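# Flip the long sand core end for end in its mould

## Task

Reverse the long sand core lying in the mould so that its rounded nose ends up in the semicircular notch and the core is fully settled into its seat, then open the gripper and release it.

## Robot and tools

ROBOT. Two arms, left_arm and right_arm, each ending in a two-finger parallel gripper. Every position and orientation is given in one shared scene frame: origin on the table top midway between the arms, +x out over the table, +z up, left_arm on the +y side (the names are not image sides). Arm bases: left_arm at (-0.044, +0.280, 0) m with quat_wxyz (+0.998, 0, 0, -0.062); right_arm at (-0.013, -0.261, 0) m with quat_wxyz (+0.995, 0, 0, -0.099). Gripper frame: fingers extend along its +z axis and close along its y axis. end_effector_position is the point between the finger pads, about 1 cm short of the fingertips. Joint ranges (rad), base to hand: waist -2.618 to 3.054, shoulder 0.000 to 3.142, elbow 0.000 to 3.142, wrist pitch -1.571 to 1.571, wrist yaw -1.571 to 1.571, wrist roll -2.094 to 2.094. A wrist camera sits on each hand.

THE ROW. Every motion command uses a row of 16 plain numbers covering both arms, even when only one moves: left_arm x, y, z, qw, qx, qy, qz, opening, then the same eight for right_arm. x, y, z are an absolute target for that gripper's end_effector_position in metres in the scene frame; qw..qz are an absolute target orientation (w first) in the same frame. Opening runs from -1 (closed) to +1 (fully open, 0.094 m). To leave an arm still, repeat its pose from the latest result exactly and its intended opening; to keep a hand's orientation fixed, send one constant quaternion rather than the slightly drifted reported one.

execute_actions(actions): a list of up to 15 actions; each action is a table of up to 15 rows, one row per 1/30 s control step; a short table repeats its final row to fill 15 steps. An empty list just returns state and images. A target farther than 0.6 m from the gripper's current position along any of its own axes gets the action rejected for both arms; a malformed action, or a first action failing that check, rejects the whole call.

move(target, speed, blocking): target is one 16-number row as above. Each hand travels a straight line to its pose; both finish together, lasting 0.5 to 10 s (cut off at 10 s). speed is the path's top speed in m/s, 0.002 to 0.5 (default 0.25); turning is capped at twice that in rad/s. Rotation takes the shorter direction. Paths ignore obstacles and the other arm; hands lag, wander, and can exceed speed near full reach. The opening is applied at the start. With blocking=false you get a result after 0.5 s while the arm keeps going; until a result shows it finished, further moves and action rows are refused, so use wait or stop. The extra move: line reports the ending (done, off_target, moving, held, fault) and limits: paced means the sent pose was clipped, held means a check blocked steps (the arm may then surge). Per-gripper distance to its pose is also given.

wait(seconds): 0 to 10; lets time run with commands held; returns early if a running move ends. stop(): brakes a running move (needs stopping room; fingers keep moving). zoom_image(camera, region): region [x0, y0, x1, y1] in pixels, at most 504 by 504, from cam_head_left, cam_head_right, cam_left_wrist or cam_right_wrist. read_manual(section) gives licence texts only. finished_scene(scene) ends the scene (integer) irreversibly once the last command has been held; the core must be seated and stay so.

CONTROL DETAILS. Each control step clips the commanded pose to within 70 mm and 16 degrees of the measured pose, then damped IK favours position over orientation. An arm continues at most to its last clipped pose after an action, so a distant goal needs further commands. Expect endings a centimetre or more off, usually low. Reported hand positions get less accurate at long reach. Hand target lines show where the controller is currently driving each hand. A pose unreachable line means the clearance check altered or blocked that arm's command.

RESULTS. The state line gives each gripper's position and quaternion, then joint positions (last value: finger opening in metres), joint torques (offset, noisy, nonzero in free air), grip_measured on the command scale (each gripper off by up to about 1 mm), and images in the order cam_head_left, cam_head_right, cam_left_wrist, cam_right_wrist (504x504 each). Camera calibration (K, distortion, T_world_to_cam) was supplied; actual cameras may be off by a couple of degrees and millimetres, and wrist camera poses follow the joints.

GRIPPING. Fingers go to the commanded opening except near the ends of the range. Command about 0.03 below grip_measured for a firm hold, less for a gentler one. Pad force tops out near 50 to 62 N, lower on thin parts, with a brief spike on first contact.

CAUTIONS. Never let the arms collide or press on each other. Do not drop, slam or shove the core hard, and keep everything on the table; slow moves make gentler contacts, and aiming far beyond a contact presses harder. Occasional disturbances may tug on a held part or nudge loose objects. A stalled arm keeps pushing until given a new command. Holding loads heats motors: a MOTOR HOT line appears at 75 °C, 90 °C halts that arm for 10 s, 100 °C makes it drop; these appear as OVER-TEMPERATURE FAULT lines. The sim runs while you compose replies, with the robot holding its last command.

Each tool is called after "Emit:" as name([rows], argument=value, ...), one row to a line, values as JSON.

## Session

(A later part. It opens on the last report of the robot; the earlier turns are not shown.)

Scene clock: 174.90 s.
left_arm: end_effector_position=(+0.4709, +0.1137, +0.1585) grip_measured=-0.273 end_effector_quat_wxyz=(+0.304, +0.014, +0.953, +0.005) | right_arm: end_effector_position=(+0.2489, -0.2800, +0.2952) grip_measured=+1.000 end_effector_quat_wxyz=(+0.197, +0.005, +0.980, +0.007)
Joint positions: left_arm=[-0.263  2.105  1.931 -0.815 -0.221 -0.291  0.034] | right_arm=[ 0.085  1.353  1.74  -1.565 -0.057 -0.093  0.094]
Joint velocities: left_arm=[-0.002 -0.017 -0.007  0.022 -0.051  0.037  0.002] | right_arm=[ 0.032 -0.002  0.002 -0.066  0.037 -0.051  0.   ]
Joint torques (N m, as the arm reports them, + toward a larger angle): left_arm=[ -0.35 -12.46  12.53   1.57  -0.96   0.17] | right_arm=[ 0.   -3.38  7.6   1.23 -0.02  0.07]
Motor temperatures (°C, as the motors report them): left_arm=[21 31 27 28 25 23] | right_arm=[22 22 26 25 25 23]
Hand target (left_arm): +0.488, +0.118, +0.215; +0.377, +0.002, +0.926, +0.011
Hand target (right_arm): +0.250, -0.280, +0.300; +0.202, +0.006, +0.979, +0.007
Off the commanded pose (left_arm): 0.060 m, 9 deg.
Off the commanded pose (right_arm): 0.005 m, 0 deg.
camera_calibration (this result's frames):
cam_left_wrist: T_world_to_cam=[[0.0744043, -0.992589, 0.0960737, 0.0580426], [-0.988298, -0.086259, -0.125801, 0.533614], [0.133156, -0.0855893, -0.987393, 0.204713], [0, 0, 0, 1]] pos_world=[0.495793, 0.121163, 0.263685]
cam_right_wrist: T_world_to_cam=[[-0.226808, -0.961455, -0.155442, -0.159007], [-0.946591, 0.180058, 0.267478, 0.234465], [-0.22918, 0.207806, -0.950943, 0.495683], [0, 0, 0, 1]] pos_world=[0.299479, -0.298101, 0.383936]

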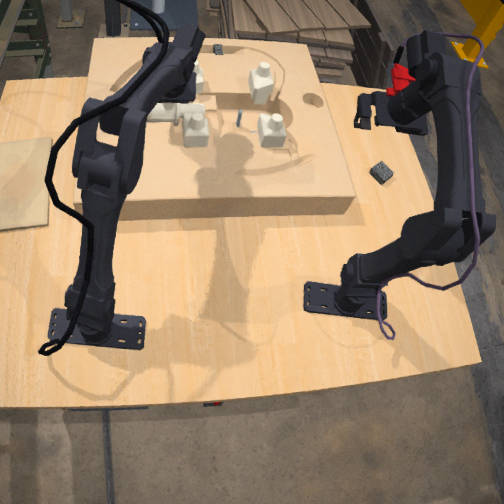

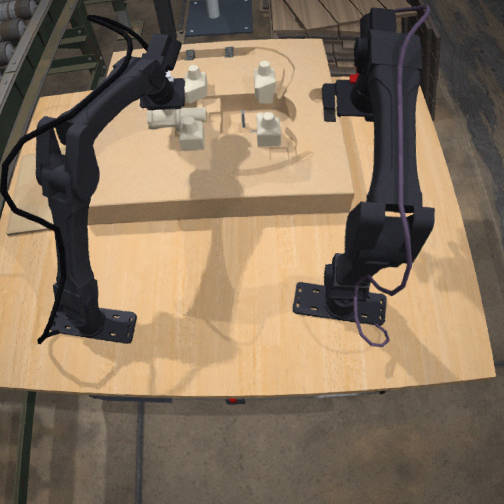

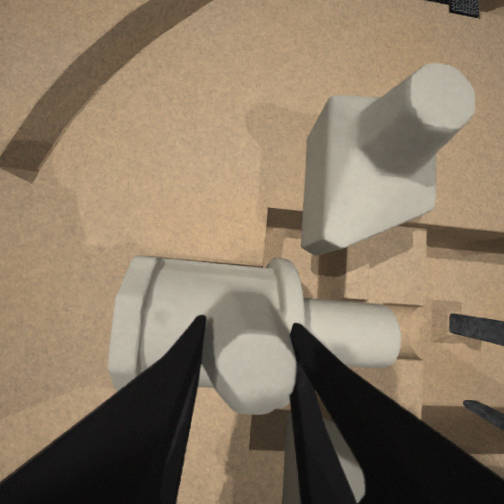

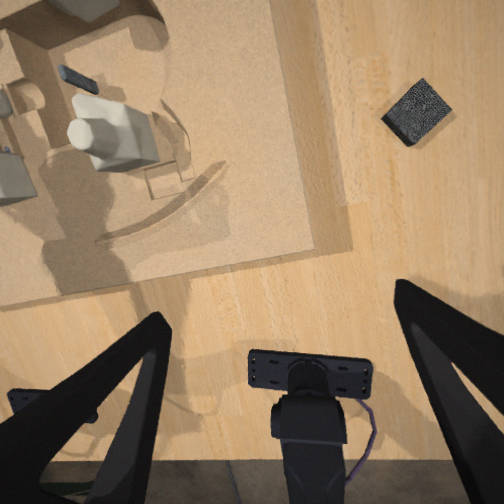

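Emit:
execute_actions([
  [[0.4935,0.1157,0.2125,0.3782,0.0045,0.9258,0.0108,-0.4,0.25,-0.28,0.30,0.197,0.006,0.980,0.008,1],[0.4935,0.1157,0.2115,0.3782,0.0045,0.9258,0.0108,-0.4,0.25,-0.28,0.30,0.197,0.006,0.980,0.008,1],[0.4935,0.1157,0.2105,0.3782,0.0045,0.9258,0.0108,-0.4,0.25,-0.28,0.30,0.197,0.006,0.980,0.008,1],[0.4935,0.1157,0.2095,0.3782,0.0045,0.9258,0.0108,-0.4,0.25,-0.28,0.30,0.197,0.006,0.980,0.008,1],[0.4935,0.1157,0.2085,0.3782,0.0045,0.9258,0.0108,-0.4,0.25,-0.28,0.30,0.197,0.006,0.980,0.008,1],[0.4935,0.1157,0.2075,0.3782,0.0045,0.9258,0.0108,-0.4,0.25,-0.28,0.30,0.197,0.006,0.980,0.008,1]],
])

Emit:
zoom_image(camera="cam_right_wrist", region=[0, 50, 80, 150])

Scene clock: 175.80 s.
left_arm: end_effector_position=(+0.4709, +0.1137, +0.1585) grip_measured=-0.273 end_effector_quat_wxyz=(+0.304, +0.014, +0.953, +0.005) | right_arm: end_effector_position=(+0.2489, -0.2800, +0.2952) grip_measured=+1.000 end_effector_quat_wxyz=(+0.197, +0.005, +0.980, +0.007)
Joint positions: left_arm=[-0.263  2.105  1.931 -0.815 -0.221 -0.291  0.034] | right_arm=[ 0.085  1.353  1.74  -1.565 -0.057 -0.093  0.094]
Joint velocities: left_arm=[-0.012 -0.002 -0.012  0.007 -0.007 -0.095  0.001] | right_arm=[ 0.007  0.002 -0.022 -0.022 -0.095  0.066  0.   ]
Joint torques (N m, as the arm reports them, + toward a larger angle): left_arm=[ -0.3  -12.32  10.61   1.71  -0.98   0.19] | right_arm=[-0.03 -3.41  7.69  1.2  -0.01  0.05]
Motor temperatures (°C, as the motors report them): left_arm=[21 31 27 28 25 23] | right_arm=[22 22 26 25 25 23]
Hand target (left_arm): +0.488, +0.117, +0.209; +0.376, +0.002, +0.926, +0.011
Hand target (right_arm): +0.250, -0.280, +0.300; +0.202, +0.006, +0.979, +0.007
Off the commanded pose (left_arm): 0.054 m, 9 deg.
Off the commanded pose (right_arm): 0.005 m, 0 deg.
joint sent to its limit (right arm) — the command would take joint 4 (wrist pitch) past its lower limit, so that joint was sent only as far as its limit.
camera_calibration (this result's frames):
cam_left_wrist: T_world_to_cam=[[0.0744043, -0.992589, 0.0960737, 0.0580426], [-0.988298, -0.086259, -0.125801, 0.533614], [0.133156, -0.0855893, -0.987393, 0.204713], [0, 0, 0, 1]] pos_world=[0.495793, 0.121163, 0.263685]
cam_right_wrist: T_world_to_cam=[[-0.226808, -0.961455, -0.155442, -0.159007], [-0.946591, 0.180058, 0.267478, 0.234465], [-0.22918, 0.207806, -0.950943, 0.495683], [0, 0, 0, 1]] pos_world=[0.299479, -0.298101, 0.383936]

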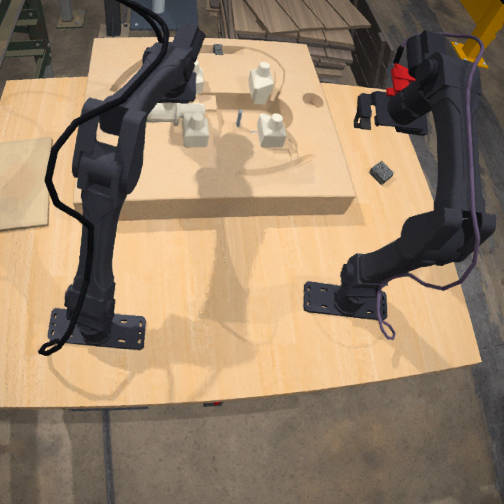

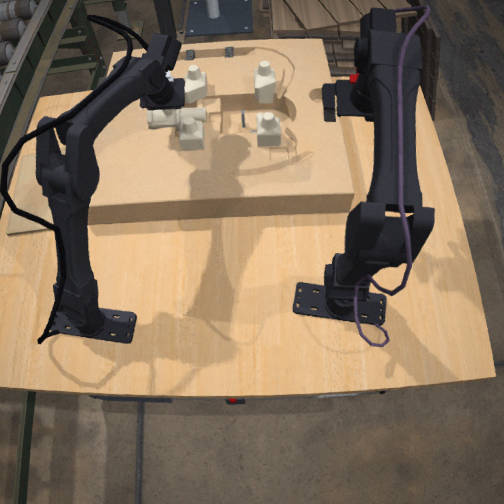

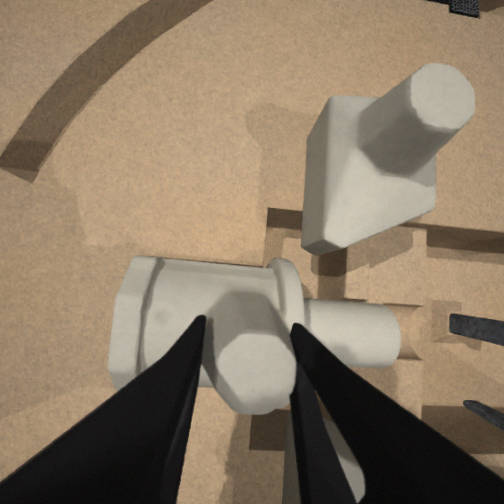

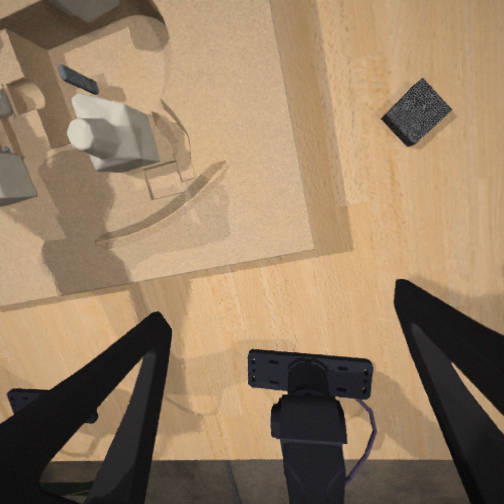

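Region (0, 50, 80, 150) of cam_right_wrist's 504x504 image, scaled by 5.040, with more detail than that image has; it fills the left 403 columns of this view, and the rest is white.

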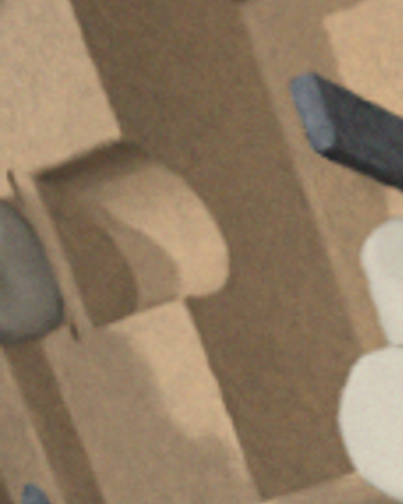

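Emit:
execute_actions([
  [[0.4935,0.1157,0.2065,0.3782,0.0045,0.9258,0.0108,-0.4,0.25,-0.28,0.30,0.197,0.006,0.980,0.008,1],[0.4935,0.1157,0.2055,0.3782,0.0045,0.9258,0.0108,-0.4,0.25,-0.28,0.30,0.197,0.006,0.980,0.008,1],[0.4935,0.1157,0.2045,0.3782,0.0045,0.9258,0.0108,-0.4,0.25,-0.28,0.30,0.197,0.006,0.980,0.008,1],[0.4935,0.1157,0.2035,0.3782,0.0045,0.9258,0.0108,-0.4,0.25,-0.28,0.30,0.197,0.006,0.980,0.008,1],[0.4935,0.1157,0.2025,0.3782,0.0045,0.9258,0.0108,-0.4,0.25,-0.28,0.30,0.197,0.006,0.980,0.008,1],[0.4935,0.1157,0.2015,0.3782,0.0045,0.9258,0.0108,-0.4,0.25,-0.28,0.30,0.197,0.006,0.980,0.008,1]],
])

Emit:
zoom_image(camera="cam_right_wrist", region=[0, 50, 80, 150])

Scene clock: 176.77 s.
left_arm: end_effector_position=(+0.4711, +0.1136, +0.1586) grip_measured=-0.273 end_effector_quat_wxyz=(+0.304, +0.014, +0.952, +0.005) | right_arm: end_effector_position=(+0.2489, -0.2800, +0.2952) grip_measured=+1.000 end_effector_quat_wxyz=(+0.197, +0.005, +0.980, +0.007)
Joint positions: left_arm=[-0.263  2.105  1.931 -0.814 -0.221 -0.291  0.034] | right_arm=[ 0.085  1.353  1.74  -1.565 -0.057 -0.093  0.094]
Joint velocities: left_arm=[ 0.012 -0.002 -0.007 -0.037  0.007 -0.051  0.001] | right_arm=[-0.002  0.007  0.007 -0.051 -0.051 -0.022  0.   ]
Joint torques (N m, as the arm reports them, + toward a larger angle): left_arm=[ -0.24 -12.38   8.94   1.86  -0.95   0.17] | right_arm=[ 0.13 -3.32  7.7   1.19  0.    0.05]
Motor temperatures (°C, as the motors report them): left_arm=[21 32 27 28 25 23] | right_arm=[22 22 26 25 25 23]
Hand target (left_arm): +0.489, +0.117, +0.203; +0.375, +0.002, +0.927, +0.012
Hand target (right_arm): +0.250, -0.280, +0.300; +0.202, +0.006, +0.979, +0.007
Off the commanded pose (left_arm): 0.048 m, 9 deg.
Off the commanded pose (right_arm): 0.005 m, 0 deg.
joint sent to its limit (right arm) — the command would take joint 4 (wrist pitch) past its lower limit, so that joint was sent only as far as its limit.
camera_calibration (this result's frames):
cam_left_wrist: T_world_to_cam=[[0.0743022, -0.992548, 0.0965803, 0.0578874], [-0.988164, -0.0863135, -0.126812, 0.533943], [0.134203, -0.0860148, -0.987214, 0.204355], [0, 0, 0, 1]] pos_world=[0.495898, 0.12112, 0.263861]
cam_right_wrist: T_world_to_cam=[[-0.226808, -0.961455, -0.155442, -0.159007], [-0.946591, 0.180058, 0.267478, 0.234465], [-0.22918, 0.207806, -0.950943, 0.495683], [0, 0, 0, 1]] pos_world=[0.299479, -0.298101, 0.383936]

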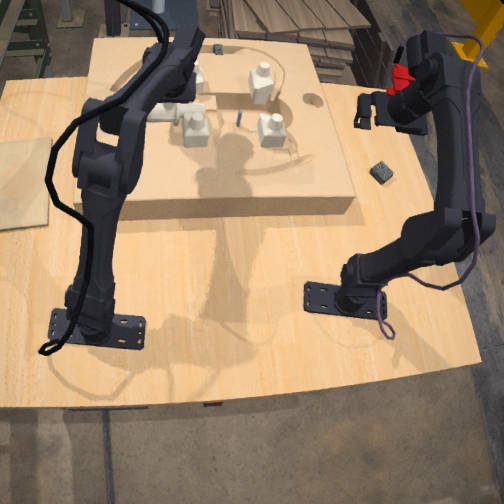

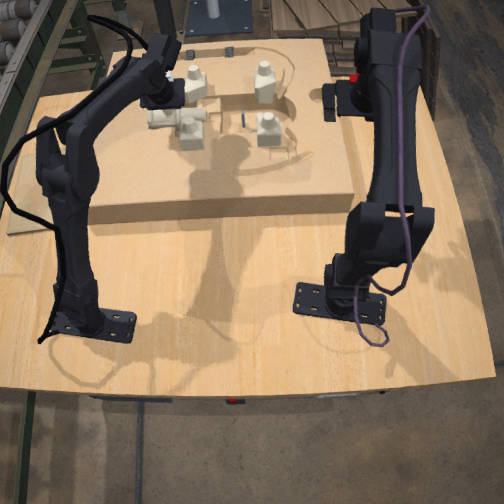

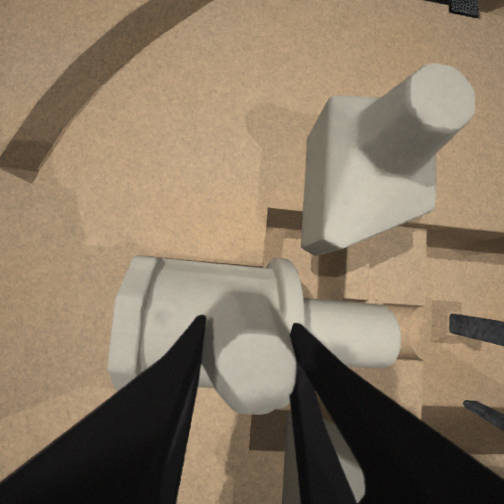

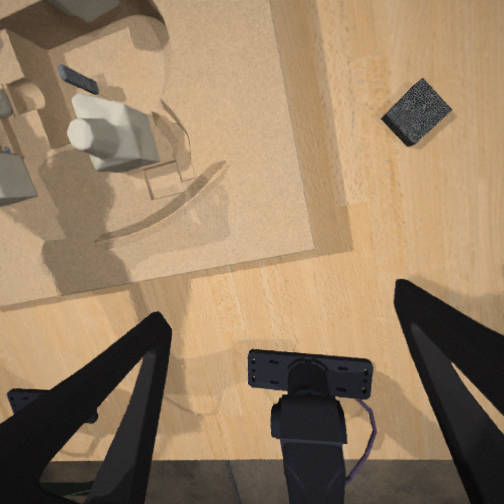

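Region (0, 50, 80, 150) of cam_right_wrist's 504x504 image, scaled by 5.040, with more detail than that image has; it fills the left 403 columns of this view, and the rest is white.

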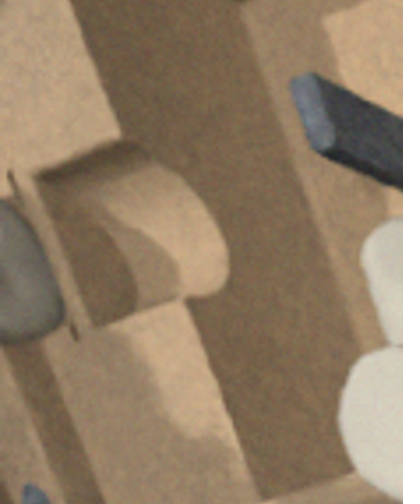

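Emit:
execute_actions([
  [[0.4945,0.1155,0.2015,0.3782,0.0045,0.9258,0.0108,-0.4,0.25,-0.28,0.30,0.197,0.006,0.980,0.008,1],[0.4955,0.1153,0.2015,0.3782,0.0045,0.9258,0.0108,-0.4,0.25,-0.28,0.30,0.197,0.006,0.980,0.008,1],[0.4965,0.1151,0.2015,0.3782,0.0045,0.9258,0.0108,-0.4,0.25,-0.28,0.30,0.197,0.006,0.980,0.008,1],[0.4975,0.1149,0.2015,0.3782,0.0045,0.9258,0.0108,-0.4,0.25,-0.28,0.30,0.197,0.006,0.980,0.008,1],[0.4985,0.1147,0.2015,0.3782,0.0045,0.9258,0.0108,-0.4,0.25,-0.28,0.30,0.197,0.006,0.980,0.008,1],[0.4995,0.1145,0.2015,0.3782,0.0045,0.9258,0.0108,-0.4,0.25,-0.28,0.30,0.197,0.006,0.980,0.008,1]],
])

Emit:
zoom_image(camera="cam_right_wrist", region=[0, 50, 80, 150])

Scene clock: 177.67 s.
left_arm: end_effector_position=(+0.4727, +0.1135, +0.1573) grip_measured=-0.273 end_effector_quat_wxyz=(+0.306, +0.013, +0.952, +0.006) | right_arm: end_effector_position=(+0.2489, -0.2800, +0.2952) grip_measured=+1.000 end_effector_quat_wxyz=(+0.197, +0.005, +0.980, +0.007)
Joint positions: left_arm=[-0.263  2.109  1.931 -0.807 -0.224 -0.291  0.034] | right_arm=[ 0.085  1.353  1.74  -1.565 -0.057 -0.093  0.094]
Joint velocities: left_arm=[-0.012  0.012  0.002 -0.007  0.007 -0.007 -0.   ] | right_arm=[ 0.017  0.007 -0.007 -0.051 -0.037 -0.037  0.   ]
Joint torques (N m, as the arm reports them, + toward a larger angle): left_arm=[ -0.03 -11.32  11.54   1.75  -0.9    0.21] | right_arm=[ 0.12 -3.37  7.71  1.23 -0.07  0.05]
Motor temperatures (°C, as the motors report them): left_arm=[21 32 27 28 25 23] | right_arm=[22 22 26 25 25 23]
Hand target (left_arm): +0.494, +0.116, +0.203; +0.377, +0.003, +0.926, +0.011
Hand target (right_arm): +0.250, -0.280, +0.300; +0.202, +0.006, +0.979, +0.007
Off the commanded pose (left_arm): 0.052 m, 9 deg.
Off the commanded pose (right_arm): 0.005 m, 0 deg.
joint sent to its limit (right arm) — the command would take joint 4 (wrist pitch) past its lower limit, so that joint was sent only as far as its limit.
camera_calibration (this result's frames):
cam_left_wrist: T_world_to_cam=[[0.075676, -0.992565, 0.0953252, 0.0573721], [-0.987623, -0.0877827, -0.129984, 0.535756], [0.137385, -0.0843086, -0.986923, 0.201045], [0, 0, 0, 1]] pos_world=[0.497162, 0.120925, 0.262586]
cam_right_wrist: T_world_to_cam=[[-0.226808, -0.961455, -0.155442, -0.159007], [-0.946591, 0.180058, 0.267478, 0.234465], [-0.22918, 0.207806, -0.950943, 0.495683], [0, 0, 0, 1]] pos_world=[0.299479, -0.298101, 0.383936]

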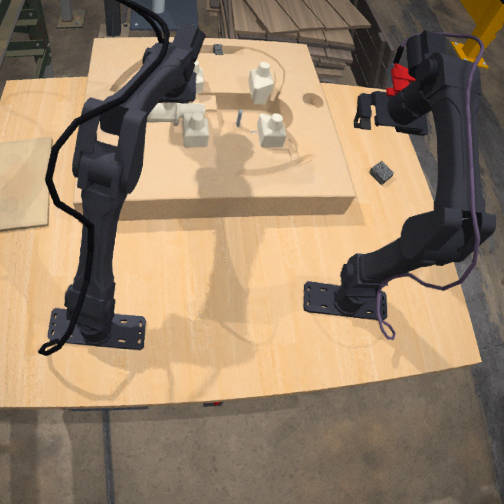

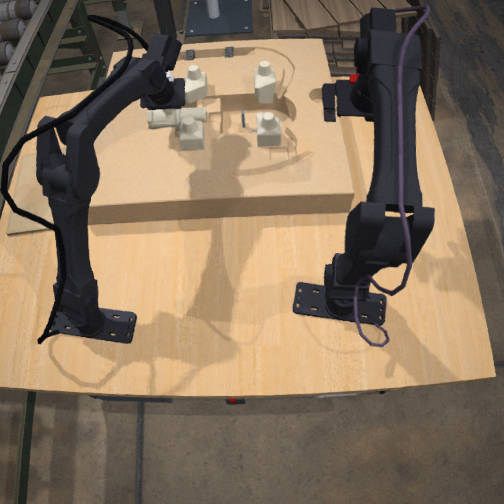

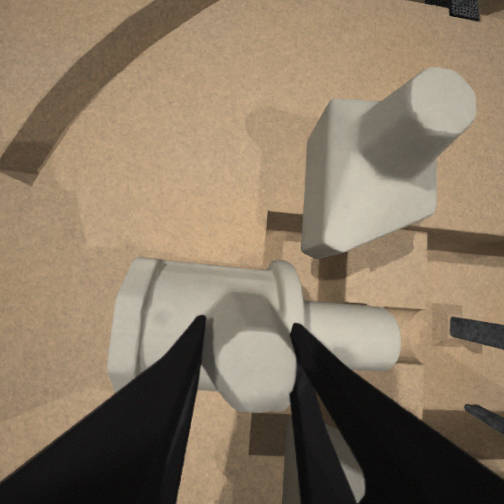

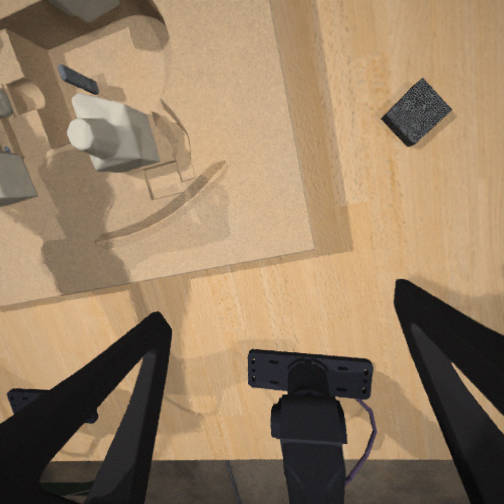

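Region (0, 50, 80, 150) of cam_right_wrist's 504x504 image, scaled by 5.040, with more detail than that image has; it fills the left 403 columns of this view, and the rest is white.

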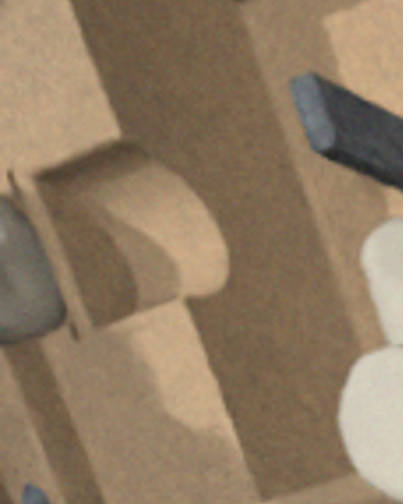

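Emit:
execute_actions([
  [[0.5001,0.1145,0.2005,0.3782,0.0045,0.9258,0.0108,-0.4,0.25,-0.28,0.30,0.197,0.006,0.980,0.008,1],[0.5007,0.1145,0.1995,0.3782,0.0045,0.9258,0.0108,-0.4,0.25,-0.28,0.30,0.197,0.006,0.980,0.008,1],[0.5013,0.1145,0.1985,0.3782,0.0045,0.9258,0.0108,-0.4,0.25,-0.28,0.30,0.197,0.006,0.980,0.008,1],[0.5019,0.1145,0.1975,0.3782,0.0045,0.9258,0.0108,-0.4,0.25,-0.28,0.30,0.197,0.006,0.980,0.008,1],[0.5025,0.1145,0.1965,0.3782,0.0045,0.9258,0.0108,-0.4,0.25,-0.28,0.30,0.197,0.006,0.980,0.008,1],[0.5031,0.1145,0.1955,0.3782,0.0045,0.9258,0.0108,-0.4,0.25,-0.28,0.30,0.197,0.006,0.980,0.008,1]],
])

Emit:
zoom_image(camera="cam_right_wrist", region=[0, 50, 80, 150])

Scene clock: 178.50 s.
left_arm: end_effector_position=(+0.4737, +0.1135, +0.1567) grip_measured=-0.273 end_effector_quat_wxyz=(+0.307, +0.013, +0.952, +0.006) | right_arm: end_effector_position=(+0.2489, -0.2800, +0.2952) grip_measured=+1.000 end_effector_quat_wxyz=(+0.197, +0.005, +0.980, +0.007)
Joint positions: left_arm=[-0.263  2.112  1.931 -0.803 -0.226 -0.291  0.034] | right_arm=[ 0.085  1.353  1.74  -1.565 -0.057 -0.093  0.094]
Joint velocities: left_arm=[ 0.012 -0.007 -0.002  0.007 -0.022 -0.037 -0.001] | right_arm=[-0.007 -0.002 -0.007 -0.007  0.066 -0.007  0.   ]
Joint torques (N m, as the arm reports them, + toward a larger angle): left_arm=[  0.21 -10.7   11.28   1.85  -0.87   0.23] | right_arm=[ 0.03 -3.5   7.69  1.21  0.01  0.05]
Motor temperatures (°C, as the motors report them): left_arm=[21 32 27 28 25 23] | right_arm=[22 22 26 25 25 23]
Hand target (left_arm): +0.498, +0.116, +0.198; +0.376, +0.003, +0.926, +0.012
Hand target (right_arm): +0.250, -0.280, +0.300; +0.202, +0.006, +0.979, +0.007
Off the commanded pose (left_arm): 0.049 m, 9 deg.
Off the commanded pose (right_arm): 0.005 m, 0 deg.
joint sent to its limit (right arm) — the command would take joint 4 (wrist pitch) past its lower limit, so that joint was sent only as far as its limit.
camera_calibration (this result's frames):
cam_left_wrist: T_world_to_cam=[[0.0764643, -0.992543, 0.0949263, 0.0569692], [-0.987172, -0.088744, -0.132722, 0.537026], [0.140157, -0.0835601, -0.986597, 0.198941], [0, 0, 0, 1]] pos_world=[0.497898, 0.120826, 0.262142]
cam_right_wrist: T_world_to_cam=[[-0.226808, -0.961455, -0.155442, -0.159007], [-0.946591, 0.180058, 0.267478, 0.234465], [-0.22918, 0.207806, -0.950943, 0.495683], [0, 0, 0, 1]] pos_world=[0.299479, -0.298101, 0.383936]

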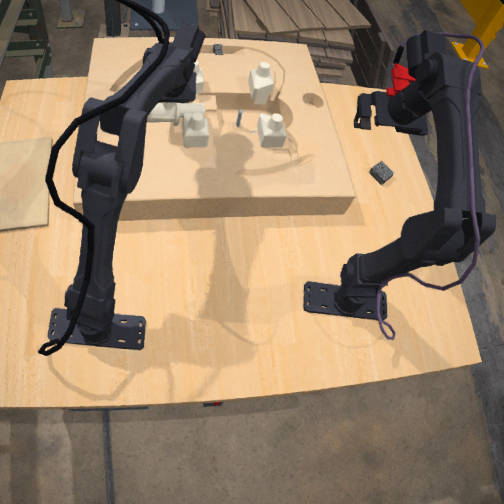

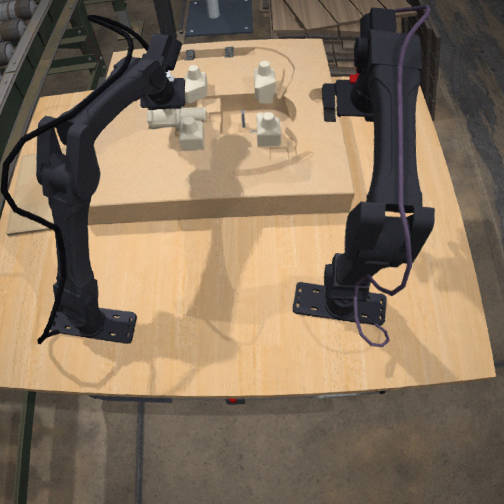

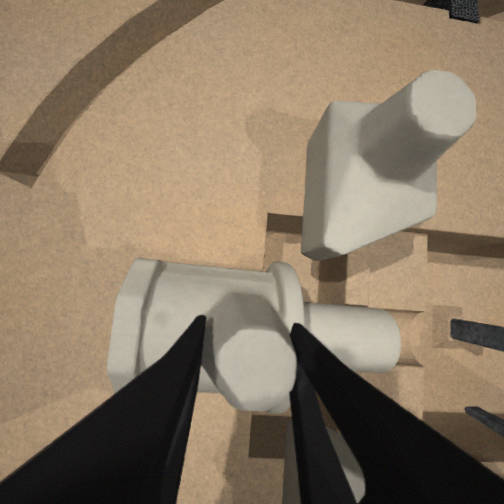

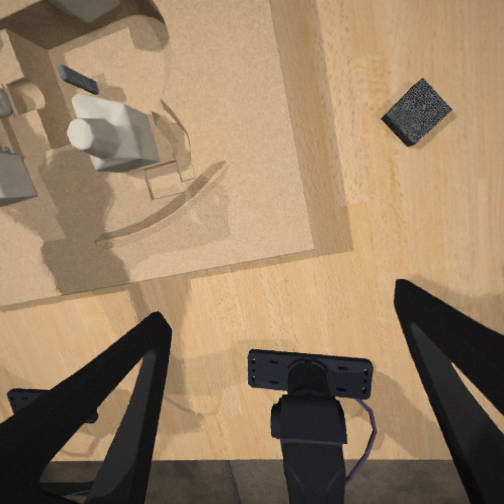

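Region (0, 50, 80, 150) of cam_right_wrist's 504x504 image, scaled by 5.040, with more detail than that image has; it fills the left 403 columns of this view, and the rest is white.

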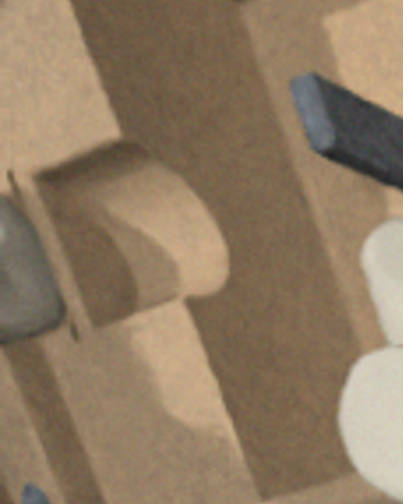

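Emit:
zoom_image(camera="cam_left_wrist", region=[90, 220, 450, 420])

Region (90, 220, 450, 420) of cam_left_wrist's 504x504 image, scaled by 1.400, with more detail than that image has.

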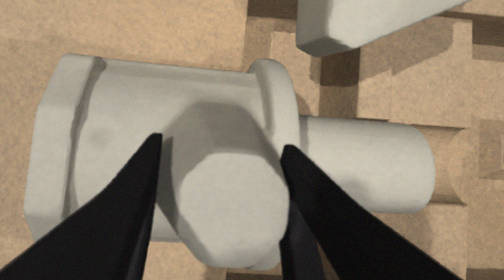

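Emit:
execute_actions([
  [[0.5034,0.1145,0.1945,0.3782,0.0045,0.9258,0.0108,-0.4,0.25,-0.28,0.30,0.197,0.006,0.980,0.008,1],[0.5037,0.1145,0.1935,0.3782,0.0045,0.9258,0.0108,-0.4,0.25,-0.28,0.30,0.197,0.006,0.980,0.008,1],[0.504,0.1145,0.1925,0.3782,0.0045,0.9258,0.0108,-0.4,0.25,-0.28,0.30,0.197,0.006,0.980,0.008,1],[0.5043,0.1145,0.1915,0.3782,0.0045,0.9258,0.0108,-0.4,0.25,-0.28,0.30,0.197,0.006,0.980,0.008,1],[0.5046,0.1145,0.1905,0.3782,0.0045,0.9258,0.0108,-0.4,0.25,-0.28,0.30,0.197,0.006,0.980,0.008,1],[0.5049,0.1145,0.1895,0.3782,0.0045,0.9258,0.0108,-0.4,0.25,-0.28,0.30,0.197,0.006,0.980,0.008,1],[0.5052,0.1145,0.1885,0.3782,0.0045,0.9258,0.0108,-0.4,0.25,-0.28,0.30,0.197,0.006,0.980,0.008,1],[0.5055,0.1145,0.1875,0.3782,0.0045,0.9258,0.0108,-0.4,0.25,-0.28,0.30,0.197,0.006,0.980,0.008,1]],
])

Emit:
zoom_image(camera="cam_right_wrist", region=[0, 50, 80, 150])

Scene clock: 179.83 s.
left_arm: end_effector_position=(+0.4744, +0.1134, +0.1566) grip_measured=-0.273 end_effector_quat_wxyz=(+0.308, +0.012, +0.951, +0.006) | right_arm: end_effector_position=(+0.2489, -0.2800, +0.2952) grip_measured=+1.000 end_effector_quat_wxyz=(+0.197, +0.005, +0.980, +0.007)
Joint positions: left_arm=[-0.263  2.113  1.931 -0.8   -0.227 -0.291  0.034] | right_arm=[ 0.085  1.353  1.74  -1.565 -0.057 -0.093  0.094]
Joint velocities: left_arm=[-0.007  0.007 -0.002 -0.051  0.007 -0.007 -0.002] | right_arm=[-0.012  0.002 -0.012 -0.037  0.037 -0.037  0.   ]
Joint torques (N m, as the arm reports them, + toward a larger angle): left_arm=[  0.5  -10.15  10.07   2.01  -0.84   0.25] | right_arm=[ 0.   -3.4   7.68  1.2  -0.03  0.07]
Motor temperatures (°C, as the motors report them): left_arm=[21 31 27 28 25 23] | right_arm=[22 22 26 25 25 23]
Hand target (left_arm): +0.500, +0.116, +0.190; +0.376, +0.003, +0.927, +0.012
Hand target (right_arm): +0.250, -0.280, +0.300; +0.202, +0.006, +0.979, +0.007
Off the commanded pose (left_arm): 0.044 m, 9 deg.
Off the commanded pose (right_arm): 0.005 m, 0 deg.
joint sent to its limit (right arm) — the command would take joint 4 (wrist pitch) past its lower limit, so that joint was sent only as far as its limit.
camera_calibration (this result's frames):
cam_left_wrist: T_world_to_cam=[[0.0768926, -0.99251, 0.0949267, 0.0566696], [-0.986831, -0.0893487, -0.134835, 0.537897], [0.142307, -0.0833089, -0.986311, 0.197604], [0, 0, 0, 1]] pos_world=[0.498336, 0.120768, 0.262046]
cam_right_wrist: T_world_to_cam=[[-0.226808, -0.961455, -0.155442, -0.159007], [-0.946591, 0.180058, 0.267478, 0.234465], [-0.22918, 0.207806, -0.950943, 0.495683], [0, 0, 0, 1]] pos_world=[0.299479, -0.298101, 0.383936]

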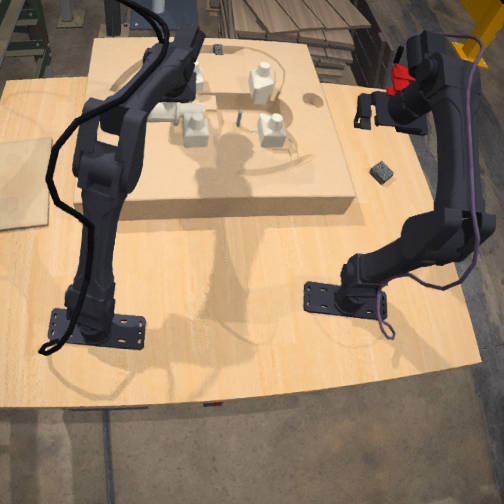

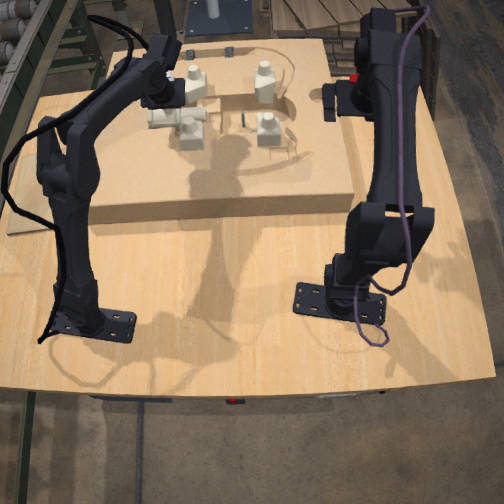

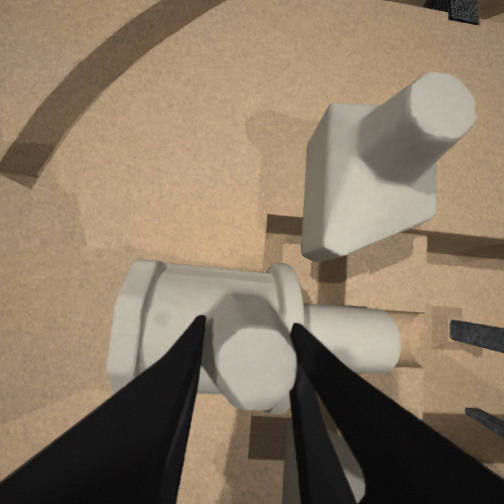

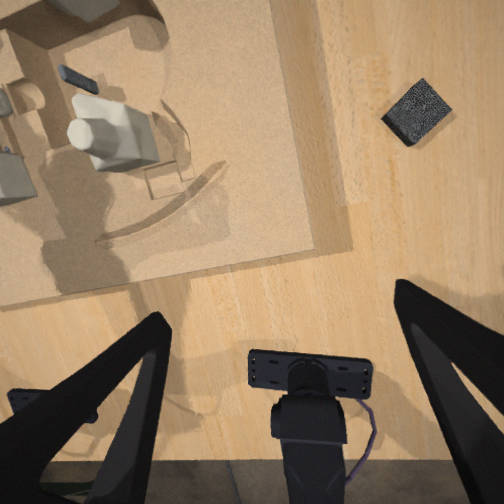

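Region (0, 50, 80, 150) of cam_right_wrist's 504x504 image, scaled by 5.040, with more detail than that image has; it fills the left 403 columns of this view, and the rest is white.

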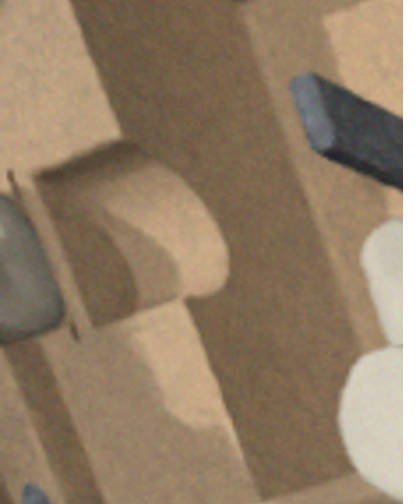

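Emit:
zoom_image(camera="cam_head_right", region=[130, 70, 250, 150])

Emit:
zoom_image(camera="cam_head_left", region=[130, 70, 250, 150])

Region (130, 70, 250, 150) of cam_head_right's 504x504 image, scaled by 4.200, with more detail than that image has.

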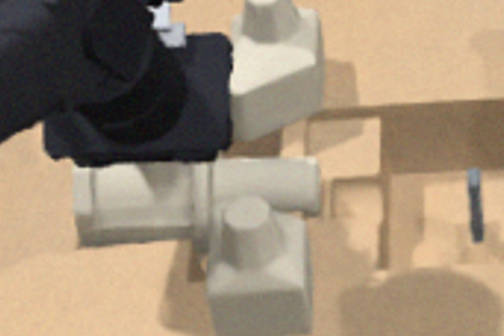

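Region (130, 70, 250, 150) of cam_head_left's 504x504 image, scaled by 4.200, with more detail than that image has.

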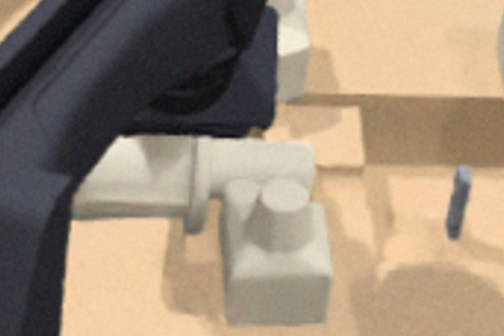

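Emit:
execute_actions([
  [[0.505,0.1142,0.1875,0.3782,0.0057,0.9257,0.0138,-0.4,0.25,-0.28,0.30,0.197,0.006,0.980,0.008,1],[0.5046,0.1138,0.1875,0.3782,0.0070,0.9257,0.0169,-0.4,0.25,-0.28,0.30,0.197,0.006,0.980,0.008,1],[0.5042,0.1134,0.1875,0.3781,0.0082,0.9256,0.0199,-0.4,0.25,-0.28,0.30,0.197,0.006,0.980,0.008,1],[0.5038,0.113,0.1875,0.3781,0.0095,0.9255,0.0230,-0.4,0.25,-0.28,0.30,0.197,0.006,0.980,0.008,1],[0.5034,0.1126,0.1875,0.3781,0.0107,0.9254,0.0260,-0.4,0.25,-0.28,0.30,0.197,0.006,0.980,0.008,1],[0.503,0.1122,0.1875,0.3780,0.0119,0.9254,0.0290,-0.4,0.25,-0.28,0.30,0.197,0.006,0.980,0.008,1],[0.5026,0.1118,0.1875,0.3780,0.0132,0.9253,0.0321,-0.4,0.25,-0.28,0.30,0.197,0.006,0.980,0.008,1],[0.5022,0.1115,0.1875,0.3780,0.0144,0.9252,0.0351,-0.4,0.25,-0.28,0.30,0.197,0.006,0.980,0.008,1]],
])

Emit:
zoom_image(camera="cam_right_wrist", region=[0, 50, 80, 150])

Scene clock: 182.83 s.
left_arm: end_effector_position=(+0.4745, +0.1121, +0.1576) grip_measured=-0.273 end_effector_quat_wxyz=(+0.314, +0.016, +0.949, +0.019) | right_arm: end_effector_position=(+0.2489, -0.2800, +0.2952) grip_measured=+1.000 end_effector_quat_wxyz=(+0.197, +0.005, +0.980, +0.007)
Joint positions: left_arm=[-0.275  2.114  1.931 -0.796 -0.257 -0.286  0.034] | right_arm=[ 0.085  1.353  1.74  -1.565 -0.057 -0.093  0.094]
Joint velocities: left_arm=[-0.017 -0.002 -0.012 -0.022  0.007  0.066 -0.001] | right_arm=[-0.007 -0.002 -0.002 -0.066  0.007  0.037  0.   ]
Joint torques (N m, as the arm reports them, + toward a larger angle): left_arm=[-0.62 -9.71 11.21  1.85 -1.05  0.35] | right_arm=[ 0.04 -3.3   7.66  1.2  -0.02  0.08]
Motor temperatures (°C, as the motors report them): left_arm=[21 31 27 28 25 23] | right_arm=[22 22 26 25 25 23]
Hand target (left_arm): +0.498, +0.113, +0.189; +0.375, +0.012, +0.926, +0.035
Hand target (right_arm): +0.250, -0.280, +0.300; +0.202, +0.006, +0.979, +0.007
Off the commanded pose (left_arm): 0.041 m, 8 deg.
Off the commanded pose (right_arm): 0.005 m, 0 deg.
joint sent to its limit (right arm) — the command would take joint 4 (wrist pitch) past its lower limit, so that joint was sent only as far as its limit.
camera_calibration (this result's frames):
cam_left_wrist: T_world_to_cam=[[0.0770477, -0.994519, 0.0706788, 0.0592568], [-0.985015, -0.086899, -0.148978, 0.539129], [0.154303, -0.0581413, -0.986311, 0.189951], [0, 0, 0, 1]] pos_world=[0.497175, 0.116826, 0.263481]
cam_right_wrist: T_world_to_cam=[[-0.226808, -0.961455, -0.155442, -0.159007], [-0.946591, 0.180058, 0.267478, 0.234465], [-0.22918, 0.207806, -0.950943, 0.495683], [0, 0, 0, 1]] pos_world=[0.299479, -0.298101, 0.383936]

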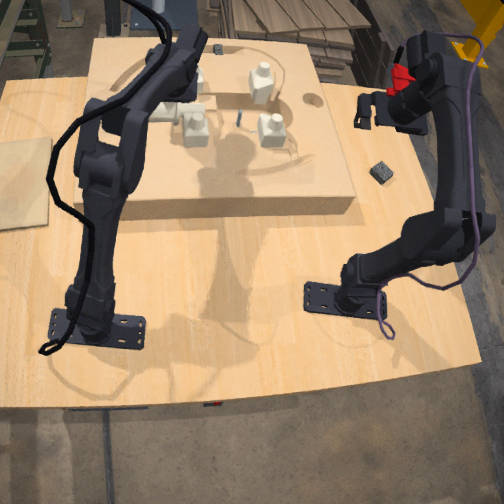

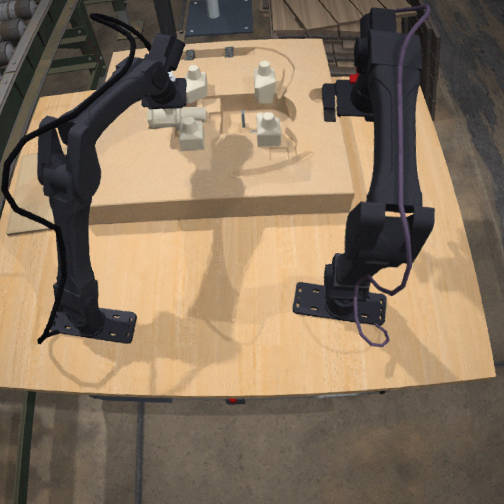

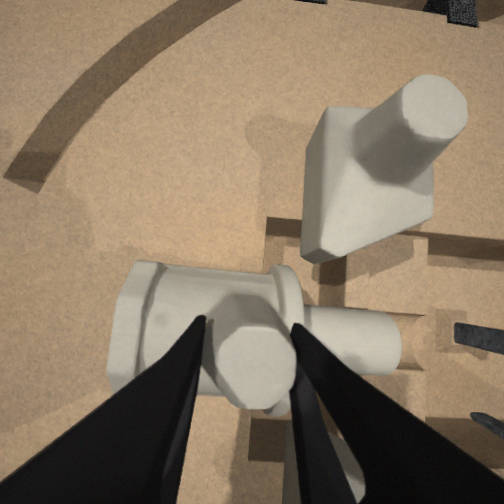

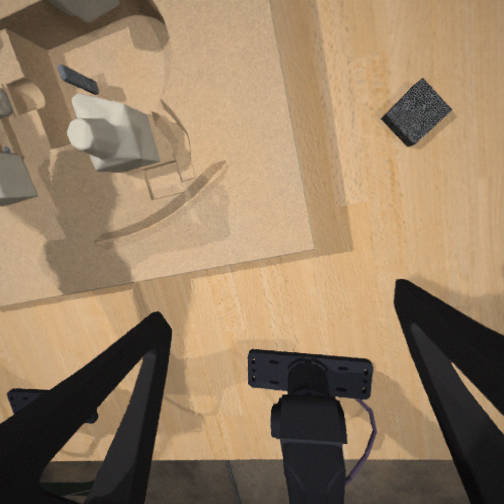

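Region (0, 50, 80, 150) of cam_right_wrist's 504x504 image, scaled by 5.040, with more detail than that image has; it fills the left 403 columns of this view, and the rest is white.

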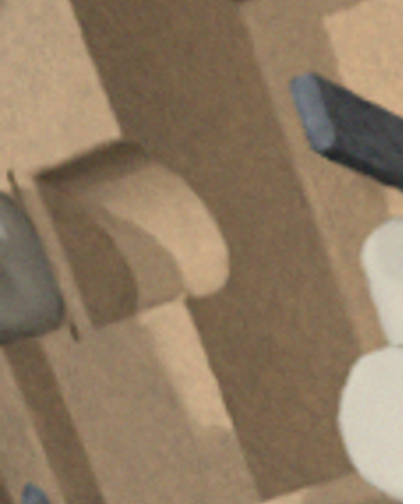

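Emit:
move(target=[0.5022,0.1115,0.1875,0.3780,0.0144,0.9252,0.0351,-0.4,0.43,-0.14,0.27,0.197,0.006,0.980,0.008,1], speed=0.2)

Scene clock: 185.13 s.
left_arm: end_effector_position=(+0.4745, +0.1121, +0.1576) grip_measured=-0.273 end_effector_quat_wxyz=(+0.314, +0.016, +0.949, +0.019) | right_arm: end_effector_position=(+0.4305, -0.1383, +0.2531) grip_measured=+1.000 end_effector_quat_wxyz=(+0.190, +0.000, +0.982, +0.010)
Joint positions: left_arm=[-0.275  2.114  1.931 -0.796 -0.257 -0.286  0.034] | right_arm=[ 0.503  2.139  2.501 -1.562  0.093  0.287  0.094]
Joint velocities: left_arm=[-0.002 -0.007 -0.007 -0.007  0.051  0.022 -0.003] | right_arm=[ 0.007 -0.017 -0.017  0.007 -0.037 -0.066  0.   ]
Joint torques (N m, as the arm reports them, + toward a larger angle): left_arm=[-0.52 -9.78 11.19  1.86 -1.07  0.36] | right_arm=[  0.2  -13.56   8.17   1.16   0.16   0.11]
Motor temperatures (°C, as the motors report them): left_arm=[21 31 27 29 25 23] | right_arm=[22 22 26 25 25 23]
Hand target (left_arm): +0.498, +0.113, +0.189; +0.376, +0.012, +0.926, +0.035
Hand target (right_arm): +0.429, -0.140, +0.267; +0.207, +0.005, +0.978, +0.008
Off the commanded pose (left_arm): 0.041 m, 8 deg.
Off the commanded pose (right_arm): 0.017 m, 1 deg.
joint sent to its limit (right arm) — the command would take joint 4 (wrist pitch) past its lower limit, so that joint was sent only as far as its limit.
move: off_target (left_arm, right_arm)
camera_calibration (this result's frames):
cam_left_wrist: T_world_to_cam=[[0.0770477, -0.994519, 0.0706788, 0.0592568], [-0.985015, -0.086899, -0.148978, 0.539129], [0.154303, -0.0581413, -0.986311, 0.189951], [0, 0, 0, 1]] pos_world=[0.497175, 0.116826, 0.263481]
cam_right_wrist: T_world_to_cam=[[-0.219702, -0.963131, -0.155274, 0.0085091], [-0.944144, 0.169845, 0.282392, 0.385898], [-0.245608, 0.208643, -0.946649, 0.473877], [0, 0, 0, 1]] pos_world=[0.4826, -0.156218, 0.340943]

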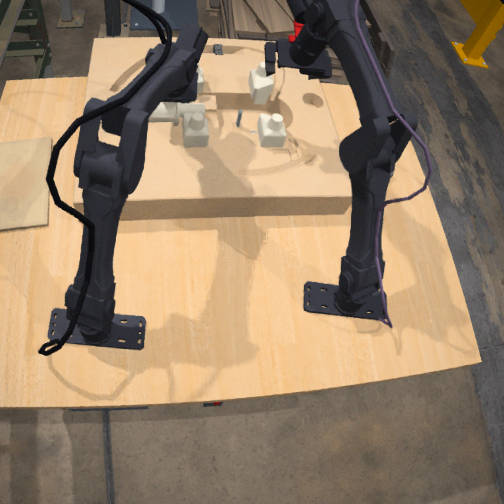

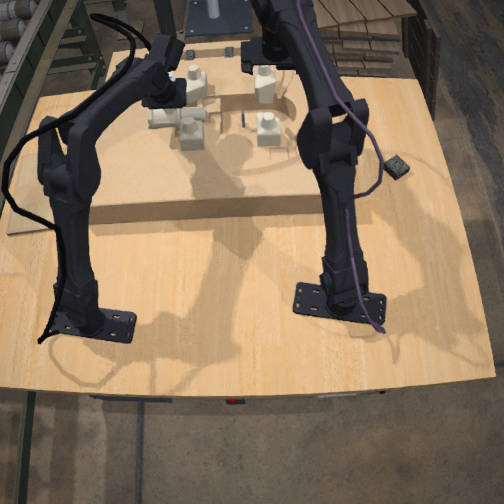

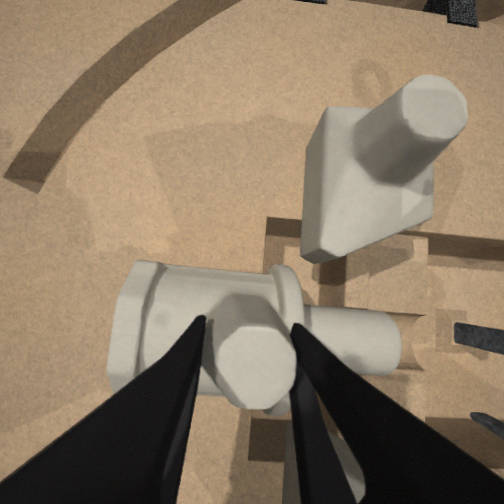

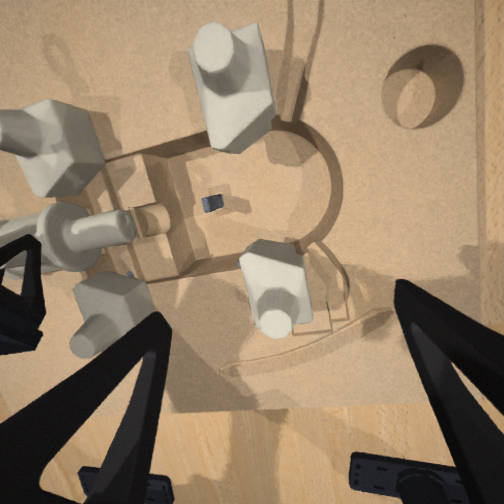

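Emit:
zoom_image(camera="cam_right_wrist", region=[40, 170, 200, 290])

Region (40, 170, 200, 290) of cam_right_wrist's 504x504 image, scaled by 3.150, with more detail than that image has; it fills the top 378 rows of this view, and the rest is white.

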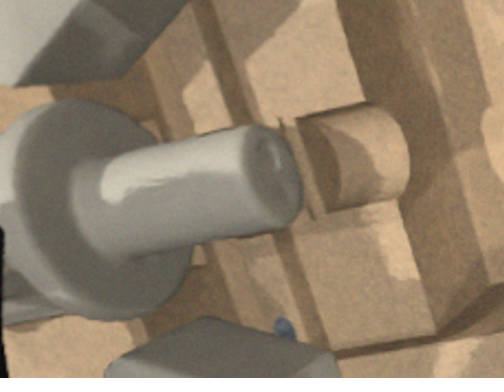

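Emit:
zoom_image(camera="cam_right_wrist", region=[100, 195, 180, 255])

Region (100, 195, 180, 255) of cam_right_wrist's 504x504 image, scaled by 6.300, with more detail than that image has; it fills the top 378 rows of this view, and the rest is white.

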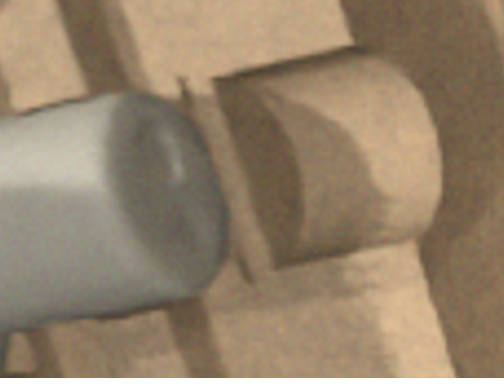

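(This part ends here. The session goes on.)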